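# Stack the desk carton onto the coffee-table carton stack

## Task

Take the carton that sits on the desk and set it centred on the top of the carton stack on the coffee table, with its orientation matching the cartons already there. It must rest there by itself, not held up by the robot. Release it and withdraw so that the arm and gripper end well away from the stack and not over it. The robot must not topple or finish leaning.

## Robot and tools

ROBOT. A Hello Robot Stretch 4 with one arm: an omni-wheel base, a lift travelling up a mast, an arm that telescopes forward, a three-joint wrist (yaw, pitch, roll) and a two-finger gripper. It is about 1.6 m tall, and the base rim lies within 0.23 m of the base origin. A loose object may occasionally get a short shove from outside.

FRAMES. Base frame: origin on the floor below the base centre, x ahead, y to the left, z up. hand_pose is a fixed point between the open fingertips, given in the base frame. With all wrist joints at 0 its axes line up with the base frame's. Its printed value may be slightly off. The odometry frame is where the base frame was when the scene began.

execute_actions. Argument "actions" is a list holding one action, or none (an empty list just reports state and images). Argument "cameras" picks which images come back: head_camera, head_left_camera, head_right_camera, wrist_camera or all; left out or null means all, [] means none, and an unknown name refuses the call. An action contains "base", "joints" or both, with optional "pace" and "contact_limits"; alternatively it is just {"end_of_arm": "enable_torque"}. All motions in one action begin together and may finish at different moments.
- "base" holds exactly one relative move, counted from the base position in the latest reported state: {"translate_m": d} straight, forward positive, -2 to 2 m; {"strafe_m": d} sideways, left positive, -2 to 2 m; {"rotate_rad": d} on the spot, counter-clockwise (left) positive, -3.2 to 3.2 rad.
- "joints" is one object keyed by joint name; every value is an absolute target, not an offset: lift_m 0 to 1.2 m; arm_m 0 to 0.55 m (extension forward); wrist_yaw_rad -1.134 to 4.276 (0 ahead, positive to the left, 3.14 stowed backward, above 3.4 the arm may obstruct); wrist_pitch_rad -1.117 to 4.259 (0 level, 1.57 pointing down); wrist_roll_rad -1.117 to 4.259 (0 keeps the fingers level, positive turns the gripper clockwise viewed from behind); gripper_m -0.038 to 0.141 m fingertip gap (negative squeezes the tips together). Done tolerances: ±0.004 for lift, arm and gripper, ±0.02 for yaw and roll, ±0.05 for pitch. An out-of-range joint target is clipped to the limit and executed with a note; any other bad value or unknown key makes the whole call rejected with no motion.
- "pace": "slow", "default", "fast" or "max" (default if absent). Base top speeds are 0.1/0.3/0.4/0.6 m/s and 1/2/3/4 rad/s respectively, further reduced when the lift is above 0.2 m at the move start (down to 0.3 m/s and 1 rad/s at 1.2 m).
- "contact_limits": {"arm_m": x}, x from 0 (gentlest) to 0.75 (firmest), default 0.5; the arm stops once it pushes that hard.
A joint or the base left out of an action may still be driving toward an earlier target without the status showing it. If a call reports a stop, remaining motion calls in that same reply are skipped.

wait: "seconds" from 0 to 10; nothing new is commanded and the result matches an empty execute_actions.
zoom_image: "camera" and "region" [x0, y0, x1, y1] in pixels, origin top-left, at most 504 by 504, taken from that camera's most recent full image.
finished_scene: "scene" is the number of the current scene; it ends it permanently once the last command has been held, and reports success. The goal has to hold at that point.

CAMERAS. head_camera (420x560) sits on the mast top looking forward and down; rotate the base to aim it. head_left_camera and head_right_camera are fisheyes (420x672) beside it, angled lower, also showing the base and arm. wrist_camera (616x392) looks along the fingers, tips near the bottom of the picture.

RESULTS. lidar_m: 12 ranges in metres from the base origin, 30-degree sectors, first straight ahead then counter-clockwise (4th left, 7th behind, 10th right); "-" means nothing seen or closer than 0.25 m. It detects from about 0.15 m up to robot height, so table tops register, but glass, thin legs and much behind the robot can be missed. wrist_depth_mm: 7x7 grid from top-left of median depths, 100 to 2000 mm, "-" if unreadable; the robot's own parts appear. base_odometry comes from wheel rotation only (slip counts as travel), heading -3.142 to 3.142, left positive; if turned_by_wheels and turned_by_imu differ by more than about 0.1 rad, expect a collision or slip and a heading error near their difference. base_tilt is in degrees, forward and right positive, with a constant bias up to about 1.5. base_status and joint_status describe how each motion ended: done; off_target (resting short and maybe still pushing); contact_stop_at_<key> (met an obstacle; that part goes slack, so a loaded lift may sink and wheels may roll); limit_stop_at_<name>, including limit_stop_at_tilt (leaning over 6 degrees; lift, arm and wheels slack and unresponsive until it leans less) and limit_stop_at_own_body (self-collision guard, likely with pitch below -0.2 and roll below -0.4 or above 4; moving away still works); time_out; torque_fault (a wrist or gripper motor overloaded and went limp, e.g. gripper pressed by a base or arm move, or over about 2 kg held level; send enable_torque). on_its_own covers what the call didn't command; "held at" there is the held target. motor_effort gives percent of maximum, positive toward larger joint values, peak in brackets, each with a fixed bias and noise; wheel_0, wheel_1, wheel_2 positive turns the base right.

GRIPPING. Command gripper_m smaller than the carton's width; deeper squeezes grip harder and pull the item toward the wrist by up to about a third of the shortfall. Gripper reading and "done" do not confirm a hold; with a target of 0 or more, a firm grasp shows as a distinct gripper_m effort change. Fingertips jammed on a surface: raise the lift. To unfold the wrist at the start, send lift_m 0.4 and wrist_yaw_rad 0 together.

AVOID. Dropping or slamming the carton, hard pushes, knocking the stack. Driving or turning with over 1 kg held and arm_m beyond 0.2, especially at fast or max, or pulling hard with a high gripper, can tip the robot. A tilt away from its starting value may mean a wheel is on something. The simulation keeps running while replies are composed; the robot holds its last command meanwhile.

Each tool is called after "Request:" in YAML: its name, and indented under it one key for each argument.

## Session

Request:
execute_actions:
  actions: []

Scene clock: 0.00 s.
base_odometry: x=+0.000 y=+0.000 heading=+0.000 (m, m, rad; odometry frame)
turned_by_wheels: +0.000 (rad since the last result)
turned_by_imu: +0.000 (rad since the last result)
base_tilt: forward=-0.6 right=+0.2 (deg)
lidar_m: 0.94 0.91 1.93 1.45 1.38 1.46 1.98 1.46 1.54 2.12 2.33 1.30
base_status: not commanded
joint_positions: lift_m=+0.158 arm_m=+0.003 wrist_yaw_rad=+3.103 wrist_pitch_rad=+0.003 wrist_roll_rad=-0.001 gripper_m=+0.057
joint_status: not commanded
motor_effort: lift_m=+18 arm_m=-1 wrist_yaw_rad=-1 wrist_pitch_rad=-6 wrist_roll_rad=+0 gripper_m=+1 wheel_0=+0 wheel_1=+0 wheel_2=+0 (%)
hand_pose: x=-0.1112 y=+0.0986 z=+0.3350 quat_wxyz=(+0.019, -0.001, +0.000, +1.000) (m; base frame)
wrist_depth_mm: - 138 - - 1863 1464 1255 / - 126 239 - 1863 1499 1281 / - 131 187 - 1863 1464 1255 / 118 138 - - 1863 1499 1281 / 1576 - - - 1863 1464 1255 / 1336 1336 192 1281 192 1255 1182 / 891 842 891 110 866 768 866
pictures: head_camera, head_left_camera, head_right_camera, wrist_camera
Images, in order (width x height): head_camera 420x560, head_left_camera 420x672, head_right_camera 420x672, wrist_camera 616x392.

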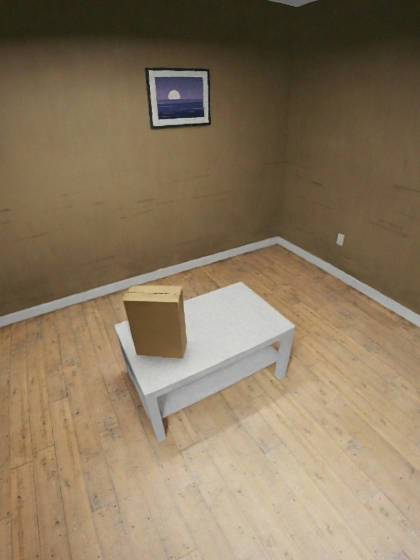

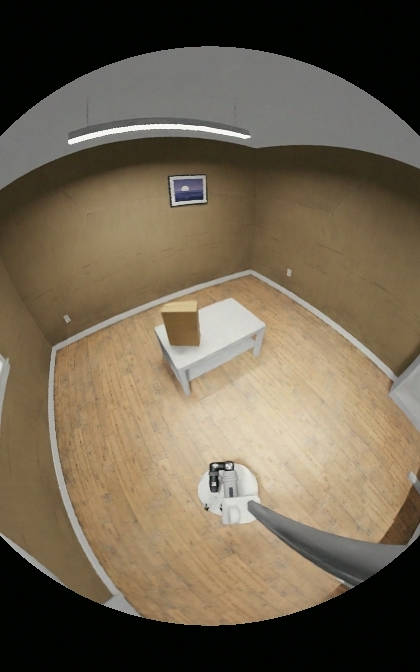

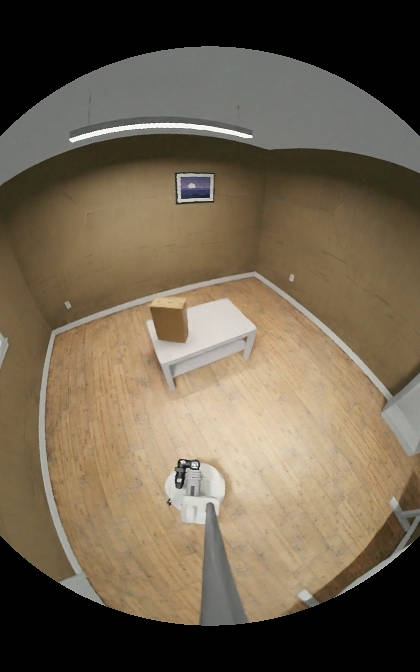

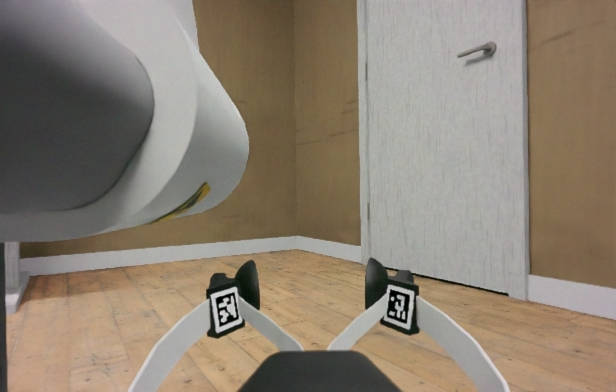

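Request:
execute_actions:
  actions:
    - {"base":{"rotate_rad":-2.3},"joints":{"lift_m":0.7,"wrist_yaw_rad":0,"gripper_m":0.141},"pace":"fast"}
  cameras: ["wrist_camera","head_camera"]

Scene clock: 6.87 s.
base_odometry: x=+0.000 y=+0.000 heading=-2.300 (m, m, rad; odometry frame)
turned_by_wheels: -2.300 (rad since the last result)
turned_by_imu: -2.326 (rad since the last result)
base_tilt: forward=-0.6 right=+0.2 (deg)
lidar_m: 1.46 1.77 2.12 2.34 1.02 0.91 2.51 1.57 1.39 1.39 1.64 1.44
base_status: done
joint_positions: lift_m=+0.700 arm_m=+0.003 wrist_yaw_rad=+0.000 wrist_pitch_rad=+0.003 wrist_roll_rad=-0.001 gripper_m=+0.141
joint_status: all done
motor_effort: lift_m=+20(24) arm_m=+0(1) wrist_yaw_rad=-1(6) wrist_pitch_rad=-6(7) wrist_roll_rad=+0(1) gripper_m=+2(3) wheel_0=-1(11) wheel_1=-1(9) wheel_2=-2(9) (%)
hand_pose: x=+0.4622 y=-0.0873 z=+0.8772 quat_wxyz=(+1.000, -0.001, +0.001, +0.000) (m; base frame)
wrist_depth_mm: - - - - 1921 1808 1708 / - - - - 1921 1808 1708 / - - - - 1921 1808 1708 / - - - - 1983 1756 1661 / - 1921 1708 1708 1618 1756 1756 / - 202 - - 1863 205 1708 / - - - 110 1863 1808 1756
pictures: head_camera, wrist_camera
Images, in order (width x height): head_camera 420x560, wrist_camera 616x392.

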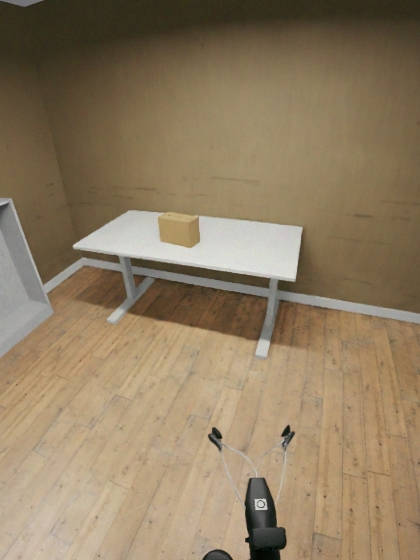

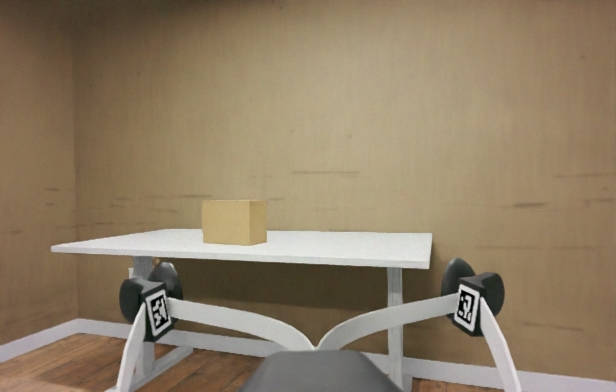

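Request:
execute_actions:
  actions:
    - {"base":{"rotate_rad":0.16},"pace":"fast"}
  cameras: []

Request:
execute_actions:
  actions:
    - {"base":{"translate_m":1.17},"joints":{"lift_m":1.15,"wrist_pitch_rad":1.57,"wrist_roll_rad":2.1,"arm_m":0.45},"pace":"fast"}
  cameras: ["wrist_camera","head_right_camera"]

Scene clock: 17.80 s.
base_odometry: x=+0.000 y=+0.000 heading=-2.140 (m, m, rad; odometry frame)
turned_by_wheels: +0.160 (rad since the last result)
turned_by_imu: +0.163 (rad since the last result)
base_tilt: forward=-0.6 right=+0.2 (deg)
lidar_m: 1.50 2.02 2.13 1.33 0.94 0.90 2.11 1.47 1.41 1.44 1.89 1.44
base_status: done
joint_positions: lift_m=+0.700 arm_m=+0.003 wrist_yaw_rad=+0.000 wrist_pitch_rad=+0.003 wrist_roll_rad=-0.001 gripper_m=+0.141
joint_status: not commanded
motor_effort: lift_m=+20(20) arm_m=-1(1) wrist_yaw_rad=+0(1) wrist_pitch_rad=-7(5) wrist_roll_rad=+0(1) gripper_m=+5(1) wheel_0=+0(5) wheel_1=+0(4) wheel_2=+0(7) (%)
hand_pose: x=+0.4622 y=-0.0874 z=+0.8772 quat_wxyz=(+1.000, -0.001, +0.001, +0.000) (m; base frame)
wrist_depth_mm: - - - - - 1756 1661 / - - - - - 1756 1618 / - - - - - 1808 1661 / - - - - - 1808 1661 / - - - 1661 1618 1576 1661 / - 202 - - 1921 205 1661 / 1921 - - 110 1983 1756 1661
pictures: none
No camera images: the call's "cameras" was empty. Leave "cameras" out to get every camera's image.

Scene clock: 22.07 s.
base_odometry: x=-0.631 y=-0.985 heading=-2.141 (m, m, rad; odometry frame)
turned_by_wheels: +0.000 (rad since the last result)
turned_by_imu: -0.001 (rad since the last result)
base_tilt: forward=-0.6 right=+0.2 (deg)
lidar_m: 0.42 0.56 1.47 1.52 2.46 1.93 2.91 2.05 1.91 0.64 0.44 0.41
base_status: done
joint_positions: lift_m=+1.150 arm_m=+0.449 wrist_yaw_rad=+0.000 wrist_pitch_rad=+1.570 wrist_roll_rad=+2.100 gripper_m=+0.141
joint_status: all done
motor_effort: lift_m=+20(23) arm_m=+6(7) wrist_yaw_rad=-1(1) wrist_pitch_rad=-1(2) wrist_roll_rad=+1(3) gripper_m=+2(2) wheel_0=-1(9) wheel_1=-1(6) wheel_2=+0(13) (%)
hand_pose: x=+0.6202 y=-0.0874 z=+1.0396 quat_wxyz=(+0.352, +0.614, +0.352, -0.613) (m; base frame)
wrist_depth_mm: 539 539 535 539 539 1229 1281 / 539 539 539 544 544 1060 1042 / 539 539 544 539 549 1025 1042 / 544 539 539 544 539 1255 1255 / 544 539 364 544 544 1229 1255 / 539 202 362 544 544 206 1255 / 539 539 366 110 544 1281 1255
pictures: head_right_camera, wrist_camera
Images, in order (width x height): head_right_camera 420x672, wrist_camera 616x392.

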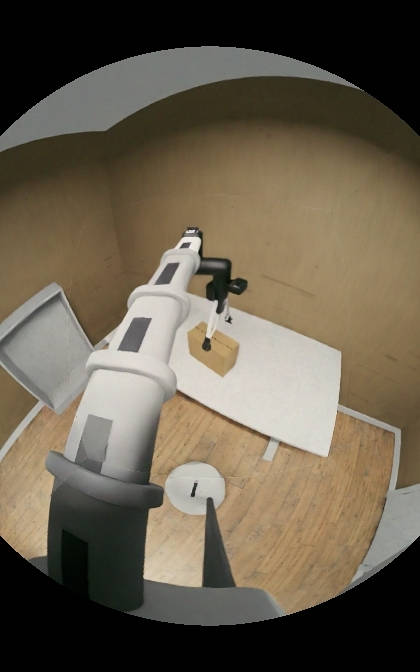

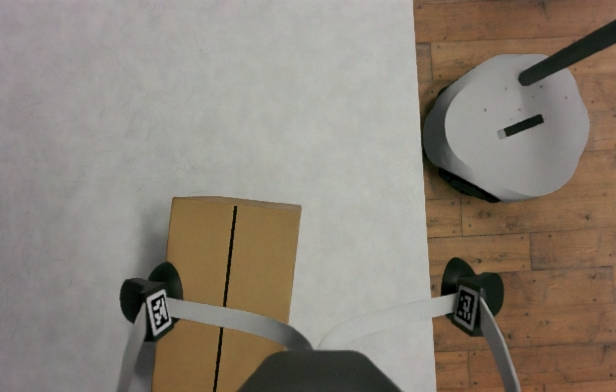

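Request:
execute_actions:
  actions:
    - {"base":{"strafe_m":0.029},"joints":{"lift_m":1.06,"wrist_roll_rad":2.21,"arm_m":0.525}}
  cameras: []

Request:
execute_actions:
  actions:
    - {"base":{"translate_m":0.04},"joints":{"lift_m":1.04}}
  cameras: ["wrist_camera"]

Scene clock: 32.50 s.
base_odometry: x=-0.606 y=-1.001 heading=-2.141 (m, m, rad; odometry frame)
turned_by_wheels: +0.000 (rad since the last result)
turned_by_imu: +0.001 (rad since the last result)
base_tilt: forward=-0.6 right=+0.2 (deg)
lidar_m: 0.44 0.57 1.45 1.51 2.44 1.91 2.96 2.10 1.96 0.67 0.46 0.42
base_status: done
joint_positions: lift_m=+1.060 arm_m=+0.524 wrist_yaw_rad=+0.000 wrist_pitch_rad=+1.570 wrist_roll_rad=+2.210 gripper_m=+0.141
joint_status: all done
motor_effort: lift_m=+16(19) arm_m=+7(7) wrist_yaw_rad=+0(1) wrist_pitch_rad=-2(0) wrist_roll_rad=+0(4) gripper_m=+3(1) wheel_0=+0(6) wheel_1=+0(6) wheel_2=-1(2) (%)
hand_pose: x=+0.6951 y=-0.0874 z=+0.9499 quat_wxyz=(+0.318, +0.632, +0.318, -0.631) (m; base frame)
wrist_depth_mm: 449 449 449 449 452 960 946 / 449 449 452 452 452 960 960 / 449 449 272 273 455 960 946 / 452 449 272 272 455 452 1182 / 452 455 272 273 452 455 1160 / 452 202 272 273 452 206 1160 / 449 452 274 110 452 452 1160
pictures: none
No camera images: the call's "cameras" was empty. Leave "cameras" out to get every camera's image.

Scene clock: 33.57 s.
base_odometry: x=-0.628 y=-1.035 heading=-2.141 (m, m, rad; odometry frame)
turned_by_wheels: +0.000 (rad since the last result)
turned_by_imu: +0.000 (rad since the last result)
base_tilt: forward=-0.6 right=+0.2 (deg)
lidar_m: 0.41 0.54 1.42 1.48 2.41 1.94 2.99 2.11 1.96 0.60 0.43 0.37
base_status: done
joint_positions: lift_m=+1.040 arm_m=+0.524 wrist_yaw_rad=+0.000 wrist_pitch_rad=+1.570 wrist_roll_rad=+2.210 gripper_m=+0.141
joint_status: all done
motor_effort: lift_m=+16(17) arm_m=+6(6) wrist_yaw_rad=-1(2) wrist_pitch_rad=+0(0) wrist_roll_rad=+1(2) gripper_m=-1(1) wheel_0=+1(4) wheel_1=+0(5) wheel_2=+0(7) (%)
hand_pose: x=+0.6951 y=-0.0874 z=+0.9299 quat_wxyz=(+0.318, +0.632, +0.318, -0.631) (m; base frame)
wrist_depth_mm: 433 430 430 427 433 433 931 / 430 433 430 253 430 433 931 / 433 430 430 253 253 433 931 / 430 430 430 253 254 436 1138 / 430 430 430 254 254 433 1138 / 433 202 254 254 254 206 1160 / 430 430 430 110 436 433 1138
pictures: wrist_camera
Images, in order (width x height): wrist_camera 616x392.

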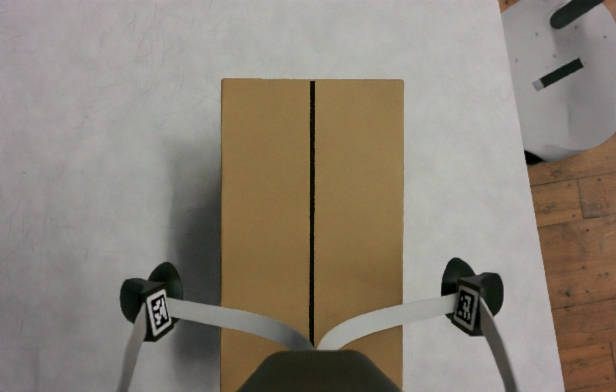

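Request:
execute_actions:
  actions:
    - {"joints":{"lift_m":0.978}}
  cameras: []

Request:
execute_actions:
  actions:
    - {"joints":{"gripper_m":0.06}}
  cameras: ["wrist_camera"]

Request:
execute_actions:
  actions:
    - {"base":{"rotate_rad":2.79},"joints":{"lift_m":1.03,"arm_m":0.15}}
  cameras: ["wrist_camera","head_right_camera"]

Scene clock: 41.93 s.
base_odometry: x=-0.628 y=-1.035 heading=-2.141 (m, m, rad; odometry frame)
turned_by_wheels: +0.000 (rad since the last result)
turned_by_imu: +0.001 (rad since the last result)
base_tilt: forward=-0.6 right=+0.2 (deg)
lidar_m: 0.39 0.55 1.42 1.47 2.41 1.94 2.99 2.10 1.96 0.61 0.42 0.39
base_status: not commanded
joint_positions: lift_m=+0.978 arm_m=+0.524 wrist_yaw_rad=+0.000 wrist_pitch_rad=+1.570 wrist_roll_rad=+2.210 gripper_m=+0.141
joint_status: all done
motor_effort: lift_m=+16(15) arm_m=+6(6) wrist_yaw_rad=-1(1) wrist_pitch_rad=+1(0) wrist_roll_rad=+2(1) gripper_m=-2(1) wheel_0=+1(1) wheel_1=+1(1) wheel_2=+0(0) (%)
hand_pose: x=+0.6951 y=-0.0874 z=+0.8679 quat_wxyz=(+0.318, +0.632, +0.318, -0.631) (m; base frame)
wrist_depth_mm: 368 370 368 368 370 373 866 / 368 368 191 191 191 368 866 / 370 368 191 192 192 370 878 / 368 368 191 191 191 370 373 / 370 370 191 191 191 373 373 / 368 202 191 192 191 205 370 / 370 370 192 110 193 375 375
pictures: none
No camera images: the call's "cameras" was empty. Leave "cameras" out to get every camera's image.

Scene clock: 43.77 s.
base_odometry: x=-0.628 y=-1.035 heading=-2.141 (m, m, rad; odometry frame)
turned_by_wheels: +0.000 (rad since the last result)
turned_by_imu: +0.001 (rad since the last result)
base_tilt: forward=-0.6 right=+0.2 (deg)
lidar_m: 0.40 0.55 1.42 1.47 2.39 1.94 2.98 2.10 1.98 0.61 0.43 0.39
base_status: not commanded
joint_positions: lift_m=+0.978 arm_m=+0.524 wrist_yaw_rad=+0.000 wrist_pitch_rad=+1.570 wrist_roll_rad=+2.210 gripper_m=+0.060
joint_status: all done
motor_effort: lift_m=+16(16) arm_m=+6(6) wrist_yaw_rad=+0(1) wrist_pitch_rad=+1(2) wrist_roll_rad=+1(3) gripper_m=-24(24) wheel_0=+1(1) wheel_1=+1(0) wheel_2=+0(0) (%)
hand_pose: x=+0.6951 y=-0.0874 z=+0.8679 quat_wxyz=(+0.318, +0.632, +0.318, -0.631) (m; base frame)
wrist_depth_mm: 368 368 175 175 175 370 866 / 366 368 175 174 175 370 878 / 368 370 175 175 175 370 878 / 370 368 175 175 175 373 373 / 368 370 175 175 175 373 373 / 368 185 174 175 175 182 370 / 368 368 175 110 175 375 370
pictures: wrist_camera
Images, in order (width x height): wrist_camera 616x392.

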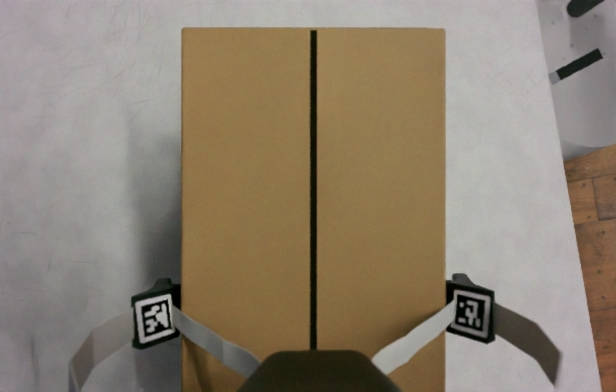

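Scene clock: 46.73 s.
base_odometry: x=-0.628 y=-1.035 heading=+0.649 (m, m, rad; odometry frame)
turned_by_wheels: +2.790 (rad since the last result)
turned_by_imu: +2.824 (rad since the last result)
base_tilt: forward=-0.6 right=+0.2 (deg)
lidar_m: 0.27 2.53 1.98 1.95 0.51 0.40 0.39 0.50 0.67 1.45 1.90 0.25
base_status: done
joint_positions: lift_m=+1.030 arm_m=+0.151 wrist_yaw_rad=+0.000 wrist_pitch_rad=+1.570 wrist_roll_rad=+2.210 gripper_m=+0.060
joint_status: all done
motor_effort: lift_m=+21(22) arm_m=-6(7) wrist_yaw_rad=+0(2) wrist_pitch_rad=+1(1) wrist_roll_rad=+1(1) gripper_m=-24(22) wheel_0=-1(10) wheel_1=-1(7) wheel_2=+0(2) (%)
hand_pose: x=+0.3224 y=-0.0874 z=+0.9195 quat_wxyz=(+0.318, +0.632, +0.318, -0.631) (m; base frame)
wrist_depth_mm: 1138 1118 174 175 175 1138 477 / 1138 1118 174 175 175 917 1138 / 1118 1118 175 175 175 931 1138 / 1138 1138 175 175 175 931 1138 / 1118 1138 174 175 175 1138 1138 / 1138 184 175 175 175 183 1138 / 1118 1118 175 110 175 1138 1138
pictures: head_right_camera, wrist_camera
Images, in order (width x height): head_right_camera 420x672, wrist_camera 616x392.

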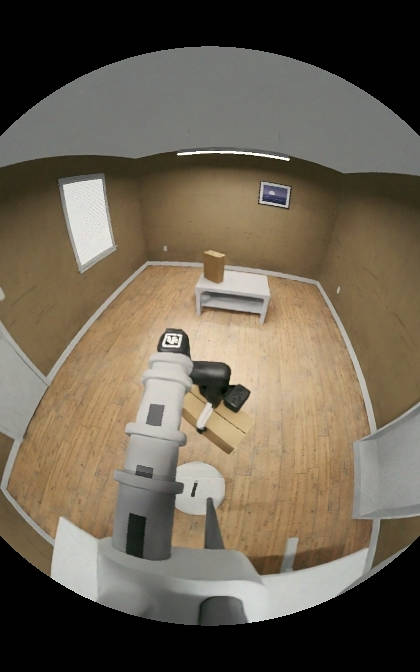

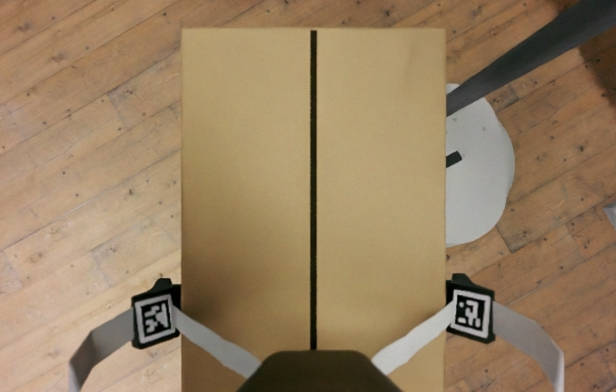

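Request:
execute_actions:
  actions:
    - {"base":{"translate_m":1.58},"joints":{"lift_m":1.18,"wrist_roll_rad":1.57,"arm_m":0.19},"pace":"fast"}
  cameras: ["wrist_camera","head_left_camera"]

Scene clock: 60.20 s.
base_odometry: x=+0.630 y=-0.079 heading=+0.649 (m, m, rad; odometry frame)
turned_by_wheels: +0.000 (rad since the last result)
turned_by_imu: +0.001 (rad since the last result)
base_tilt: forward=-0.6 right=+0.2 (deg)
lidar_m: 0.27 0.42 1.74 1.75 1.91 1.98 1.94 2.08 2.00 1.96 0.51 0.29
base_status: done
joint_positions: lift_m=+1.180 arm_m=+0.189 wrist_yaw_rad=+0.000 wrist_pitch_rad=+1.570 wrist_roll_rad=+1.570 gripper_m=+0.060
joint_status: all done
motor_effort: lift_m=+21(24) arm_m=+6(7) wrist_yaw_rad=+0(1) wrist_pitch_rad=+1(1) wrist_roll_rad=-2(5) gripper_m=-22(24) wheel_0=+0(6) wheel_1=+1(7) wheel_2=+2(11) (%)
hand_pose: x=+0.3600 y=-0.0874 z=+1.0695 quat_wxyz=(+0.500, +0.500, +0.500, -0.500) (m; base frame)
wrist_depth_mm: 1255 842 175 175 176 1281 1255 / 1281 842 175 175 175 1255 1281 / 1281 820 175 175 175 1255 1281 / 831 842 174 175 175 1078 1281 / 842 480 175 175 175 1078 1281 / 480 185 175 175 175 183 1308 / 480 1255 175 109 175 1308 1281
pictures: head_left_camera, wrist_camera
Images, in order (width x height): head_left_camera 420x672, wrist_camera 616x392.

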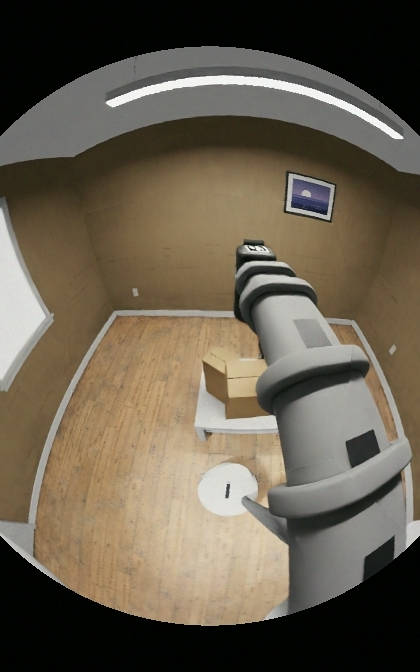

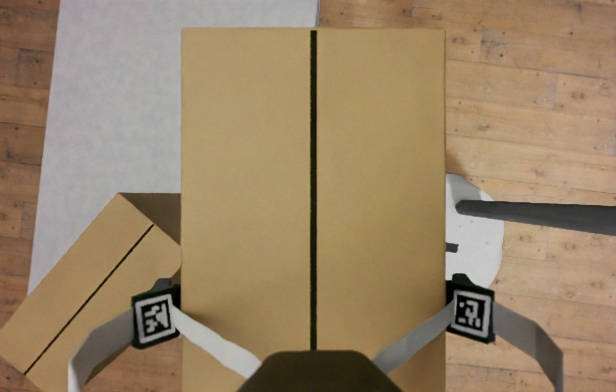

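Request:
execute_actions:
  actions:
    - {"base":{"strafe_m":0.08},"joints":{"arm_m":0.461,"wrist_roll_rad":2.284,"lift_m":1.11}}
  cameras: []

Request:
execute_actions:
  actions:
    - {"joints":{"lift_m":1.066}}
  cameras: ["head_right_camera","head_left_camera"]

Request:
zoom_image:
  camera: "head_right_camera"
  region: [165,320,275,430]

Request:
zoom_image:
  camera: "head_left_camera"
  region: [180,320,290,430]

Scene clock: 76.83 s.
base_odometry: x=+0.582 y=-0.015 heading=+0.649 (m, m, rad; odometry frame)
turned_by_wheels: +0.000 (rad since the last result)
turned_by_imu: +0.002 (rad since the last result)
base_tilt: forward=-0.6 right=+0.2 (deg)
lidar_m: 0.39 2.17 1.68 1.67 1.85 2.76 1.95 2.12 2.07 2.05 0.52 0.40
base_status: done
joint_positions: lift_m=+1.110 arm_m=+0.460 wrist_yaw_rad=+0.000 wrist_pitch_rad=+1.570 wrist_roll_rad=+2.284 gripper_m=+0.060
joint_status: all done
motor_effort: lift_m=+16(19) arm_m=+6(6) wrist_yaw_rad=-1(1) wrist_pitch_rad=+0(2) wrist_roll_rad=+2(6) gripper_m=-24(23) wheel_0=+2(5) wheel_1=-2(7) wheel_2=+1(4) (%)
hand_pose: x=+0.6311 y=-0.0874 z=+0.9999 quat_wxyz=(+0.294, +0.643, +0.294, -0.643) (m; base frame)
wrist_depth_mm: 768 768 175 175 176 1008 1182 / 768 759 174 175 175 1008 1008 / 1205 759 175 175 175 1008 1229 / 1205 768 175 175 175 1205 1229 / 1205 759 175 175 175 1205 1182 / 1229 185 175 175 175 182 1229 / 1205 1205 175 110 175 1205 1205
pictures: none
No camera images: the call's "cameras" was empty. Leave "cameras" out to get every camera's image.

Scene clock: 77.90 s.
base_odometry: x=+0.582 y=-0.015 heading=+0.649 (m, m, rad; odometry frame)
turned_by_wheels: +0.000 (rad since the last result)
turned_by_imu: +0.000 (rad since the last result)
base_tilt: forward=-0.7 right=+0.2 (deg)
lidar_m: 0.38 2.16 1.70 1.65 1.85 2.77 1.96 2.13 2.07 2.04 0.53 0.41
base_status: not commanded
joint_positions: lift_m=+1.066 arm_m=+0.460 wrist_yaw_rad=+0.000 wrist_pitch_rad=+1.570 wrist_roll_rad=+2.284 gripper_m=+0.060
joint_status: all done
motor_effort: lift_m=+17(16) arm_m=+6(6) wrist_yaw_rad=-1(1) wrist_pitch_rad=+1(0) wrist_roll_rad=+2(0) gripper_m=-23(24) wheel_0=+1(2) wheel_1=-2(2) wheel_2=+1(1) (%)
hand_pose: x=+0.6311 y=-0.0874 z=+0.9559 quat_wxyz=(+0.294, +0.643, +0.294, -0.643) (m; base frame)
wrist_depth_mm: 723 723 175 175 175 960 960 / 723 723 174 175 175 976 960 / 723 723 175 175 175 976 1182 / 1160 723 175 175 175 1138 1182 / 1138 723 174 175 175 1160 1160 / 1160 185 175 174 175 182 1160 / 1160 1160 175 110 175 1182 1182
pictures: head_left_camera, head_right_camera
Images, in order (width x height): head_left_camera 420x672, head_right_camera 420x672.

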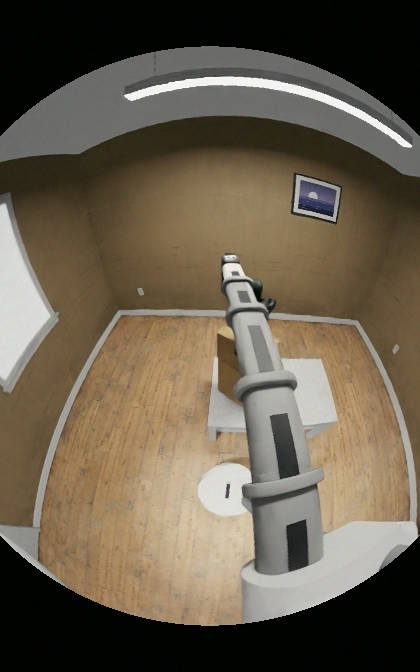

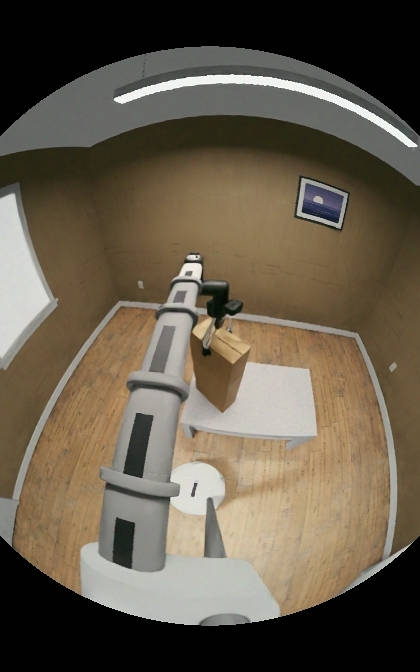

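Region (165, 320, 275, 430) of head_right_camera's 420x672 image, scaled by 4.582, with more detail than that image has.

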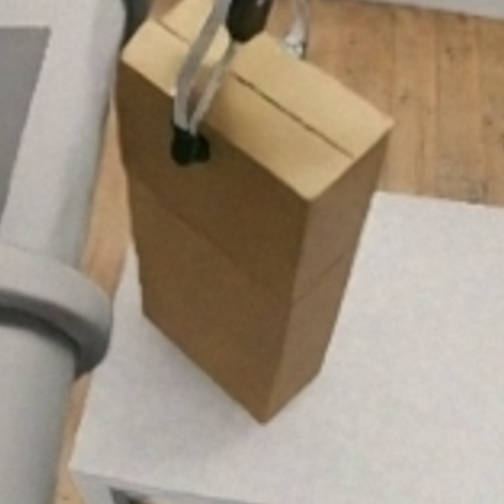

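Region (180, 320, 290, 430) of head_left_camera's 420x672 image, scaled by 4.582, with more detail than that image has.

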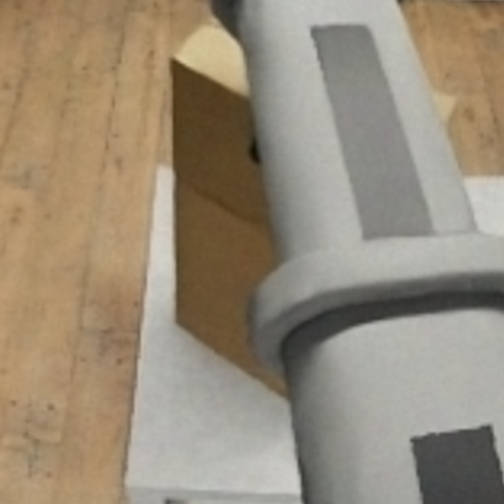

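Request:
execute_actions:
  actions:
    - {"joints":{"arm_m":0.471},"base":{"strafe_m":-0.003},"pace":"slow"}
  cameras: ["head_right_camera"]

Request:
zoom_image:
  camera: "head_right_camera"
  region: [165,320,275,430]

Request:
execute_actions:
  actions:
    - {"joints":{"gripper_m":0.141}}
  cameras: ["head_right_camera"]

Request:
zoom_image:
  camera: "head_right_camera"
  region: [165,320,275,430]

Scene clock: 92.70 s.
base_odometry: x=+0.584 y=-0.018 heading=+0.649 (m, m, rad; odometry frame)
turned_by_wheels: +0.000 (rad since the last result)
turned_by_imu: +0.001 (rad since the last result)
base_tilt: forward=-0.6 right=+0.2 (deg)
lidar_m: 0.39 0.44 1.68 1.66 1.83 2.77 1.96 2.13 2.07 2.03 0.51 0.42
base_status: done
joint_positions: lift_m=+1.066 arm_m=+0.470 wrist_yaw_rad=+0.000 wrist_pitch_rad=+1.570 wrist_roll_rad=+2.284 gripper_m=+0.060
joint_status: all done
motor_effort: lift_m=+17(17) arm_m=+7(6) wrist_yaw_rad=-1(2) wrist_pitch_rad=+1(1) wrist_roll_rad=+1(2) gripper_m=-22(23) wheel_0=+1(4) wheel_1=-1(3) wheel_2=+0(4) (%)
hand_pose: x=+0.6411 y=-0.0874 z=+0.9559 quat_wxyz=(+0.294, +0.643, +0.294, -0.643) (m; base frame)
wrist_depth_mm: 723 723 175 175 176 946 960 / 715 715 174 175 175 960 946 / 1160 723 175 175 175 976 1182 / 1160 723 175 175 175 1160 1182 / 1182 723 175 175 175 1160 1182 / 1160 184 174 175 175 182 1182 / 1160 1160 175 110 175 1182 1182
pictures: head_right_camera
Images, in order (width x height): head_right_camera 420x672.

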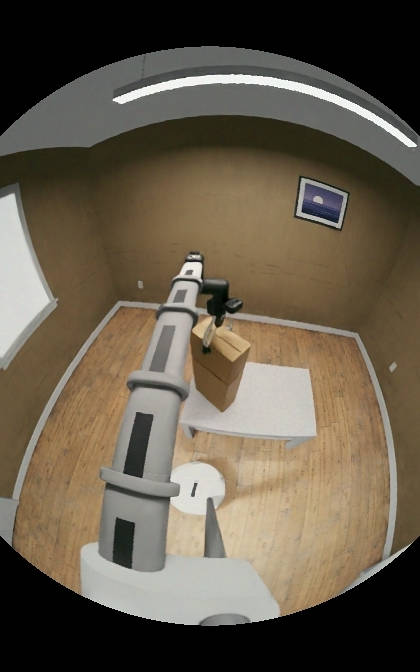

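Region (165, 320, 275, 430) of head_right_camera's 420x672 image, scaled by 4.582, with more detail than that image has.

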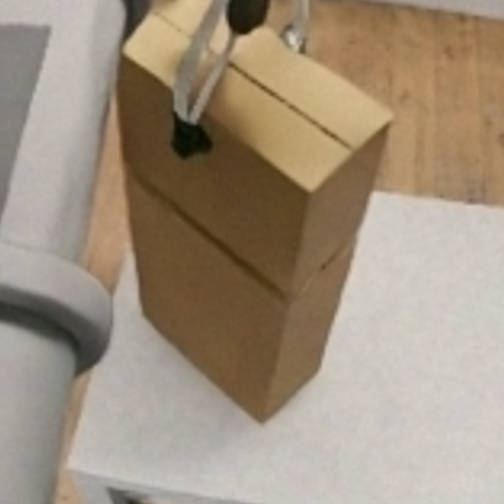

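Scene clock: 94.53 s.
base_odometry: x=+0.584 y=-0.018 heading=+0.649 (m, m, rad; odometry frame)
turned_by_wheels: +0.000 (rad since the last result)
turned_by_imu: +0.001 (rad since the last result)
base_tilt: forward=-0.6 right=+0.2 (deg)
lidar_m: 0.40 0.43 1.68 1.67 1.85 2.76 1.96 2.11 2.05 2.03 0.51 0.41
base_status: not commanded
joint_positions: lift_m=+1.066 arm_m=+0.470 wrist_yaw_rad=+0.000 wrist_pitch_rad=+1.570 wrist_roll_rad=+2.284 gripper_m=+0.141
joint_status: all done
motor_effort: lift_m=+16(17) arm_m=+6(6) wrist_yaw_rad=+0(1) wrist_pitch_rad=+2(2) wrist_roll_rad=+2(2) gripper_m=+2(20) wheel_0=+1(1) wheel_1=+0(0) wheel_2=+0(0) (%)
hand_pose: x=+0.6412 y=-0.0874 z=+0.9559 quat_wxyz=(+0.294, +0.643, +0.294, -0.643) (m; base frame)
wrist_depth_mm: 723 723 723 723 1160 946 946 / 723 723 190 190 191 946 946 / 1160 732 191 190 191 976 1182 / 1160 723 191 191 191 1160 1160 / 1182 723 190 191 191 1160 1160 / 1160 1160 191 191 191 211 1182 / 1160 1160 191 110 192 1182 1205
pictures: head_right_camera
Images, in order (width x height): head_right_camera 420x672.

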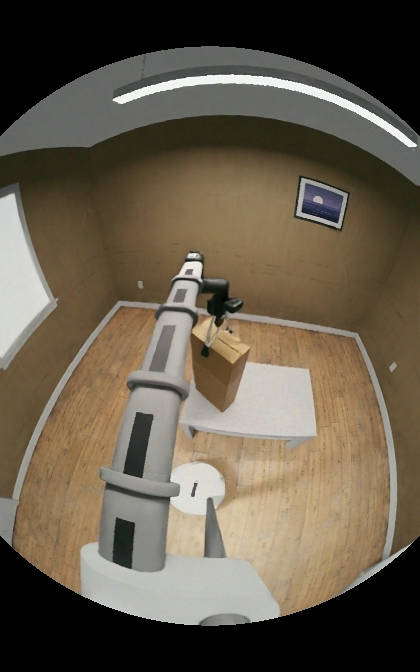

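Region (165, 320, 275, 430) of head_right_camera's 420x672 image, scaled by 4.582, with more detail than that image has.

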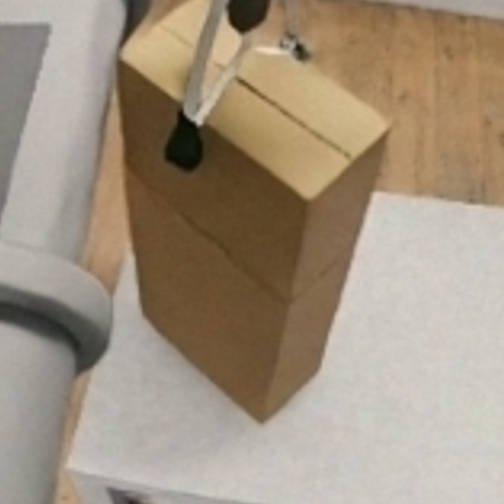

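Request:
execute_actions:
  actions:
    - {"joints":{"lift_m":1.15},"pace":"fast"}
  cameras: []

Request:
execute_actions:
  actions:
    - {"base":{"translate_m":-0.3},"joints":{"arm_m":0.01,"wrist_yaw_rad":1.5},"pace":"fast"}
  cameras: ["head_right_camera"]

Scene clock: 100.47 s.
base_odometry: x=+0.584 y=-0.018 heading=+0.649 (m, m, rad; odometry frame)
turned_by_wheels: +0.000 (rad since the last result)
turned_by_imu: +0.001 (rad since the last result)
base_tilt: forward=-0.6 right=+0.2 (deg)
lidar_m: 0.39 0.45 1.68 1.67 1.83 2.78 1.96 2.14 2.06 2.04 0.52 0.40
base_status: not commanded
joint_positions: lift_m=+1.150 arm_m=+0.470 wrist_yaw_rad=+0.000 wrist_pitch_rad=+1.570 wrist_roll_rad=+2.284 gripper_m=+0.141
joint_status: all done
motor_effort: lift_m=+20(22) arm_m=+7(6) wrist_yaw_rad=-1(1) wrist_pitch_rad=+1(0) wrist_roll_rad=+1(1) gripper_m=-2(2) wheel_0=+1(2) wheel_1=+0(0) wheel_2=+0(0) (%)
hand_pose: x=+0.6411 y=-0.0874 z=+1.0395 quat_wxyz=(+0.294, +0.643, +0.294, -0.643) (m; base frame)
wrist_depth_mm: 809 809 798 798 1229 1042 1229 / 809 798 798 798 1255 1042 1042 / 1255 809 798 273 1060 1042 1255 / 1229 809 809 272 809 1229 1255 / 1255 1255 809 273 809 1255 1255 / 1229 202 272 273 273 206 1255 / 1229 1255 1255 110 1255 1255 1255
pictures: none
No camera images: the call's "cameras" was empty. Leave "cameras" out to get every camera's image.

Scene clock: 102.90 s.
base_odometry: x=+0.345 y=-0.199 heading=+0.649 (m, m, rad; odometry frame)
turned_by_wheels: +0.000 (rad since the last result)
turned_by_imu: +0.001 (rad since the last result)
base_tilt: forward=-0.6 right=+0.1 (deg)
lidar_m: 0.68 2.22 1.74 1.73 1.86 1.68 1.64 1.84 1.90 1.99 0.89 0.71
base_status: done
joint_positions: lift_m=+1.150 arm_m=+0.011 wrist_yaw_rad=+1.500 wrist_pitch_rad=+1.570 wrist_roll_rad=+2.284 gripper_m=+0.141
joint_status: all done
motor_effort: lift_m=+20(20) arm_m=-6(6) wrist_yaw_rad=+0(4) wrist_pitch_rad=+0(2) wrist_roll_rad=-1(1) gripper_m=+0(2) wheel_0=-1(7) wheel_1=+0(6) wheel_2=+0(8) (%)
hand_pose: x=+0.2692 y=-0.0059 z=+1.0396 quat_wxyz=(+0.653, +0.271, +0.654, -0.270) (m; base frame)
wrist_depth_mm: 1229 809 831 1229 1229 1255 1255 / 1229 809 1255 1255 1255 1255 1255 / 1229 1255 1229 1229 1255 1229 1255 / 1255 1255 1229 1255 1255 1281 1255 / 1229 1255 1255 1118 1060 1255 1281 / 1255 203 1229 1042 1025 206 1255 / 1255 1281 1229 110 1255 1255 878
pictures: head_right_camera
Images, in order (width x height): head_right_camera 420x672.

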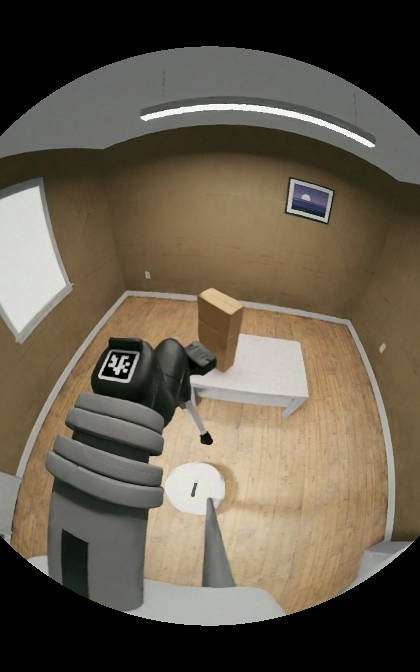

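Request:
finished_scene:
  scene: 2

The scene is finished: the task was done.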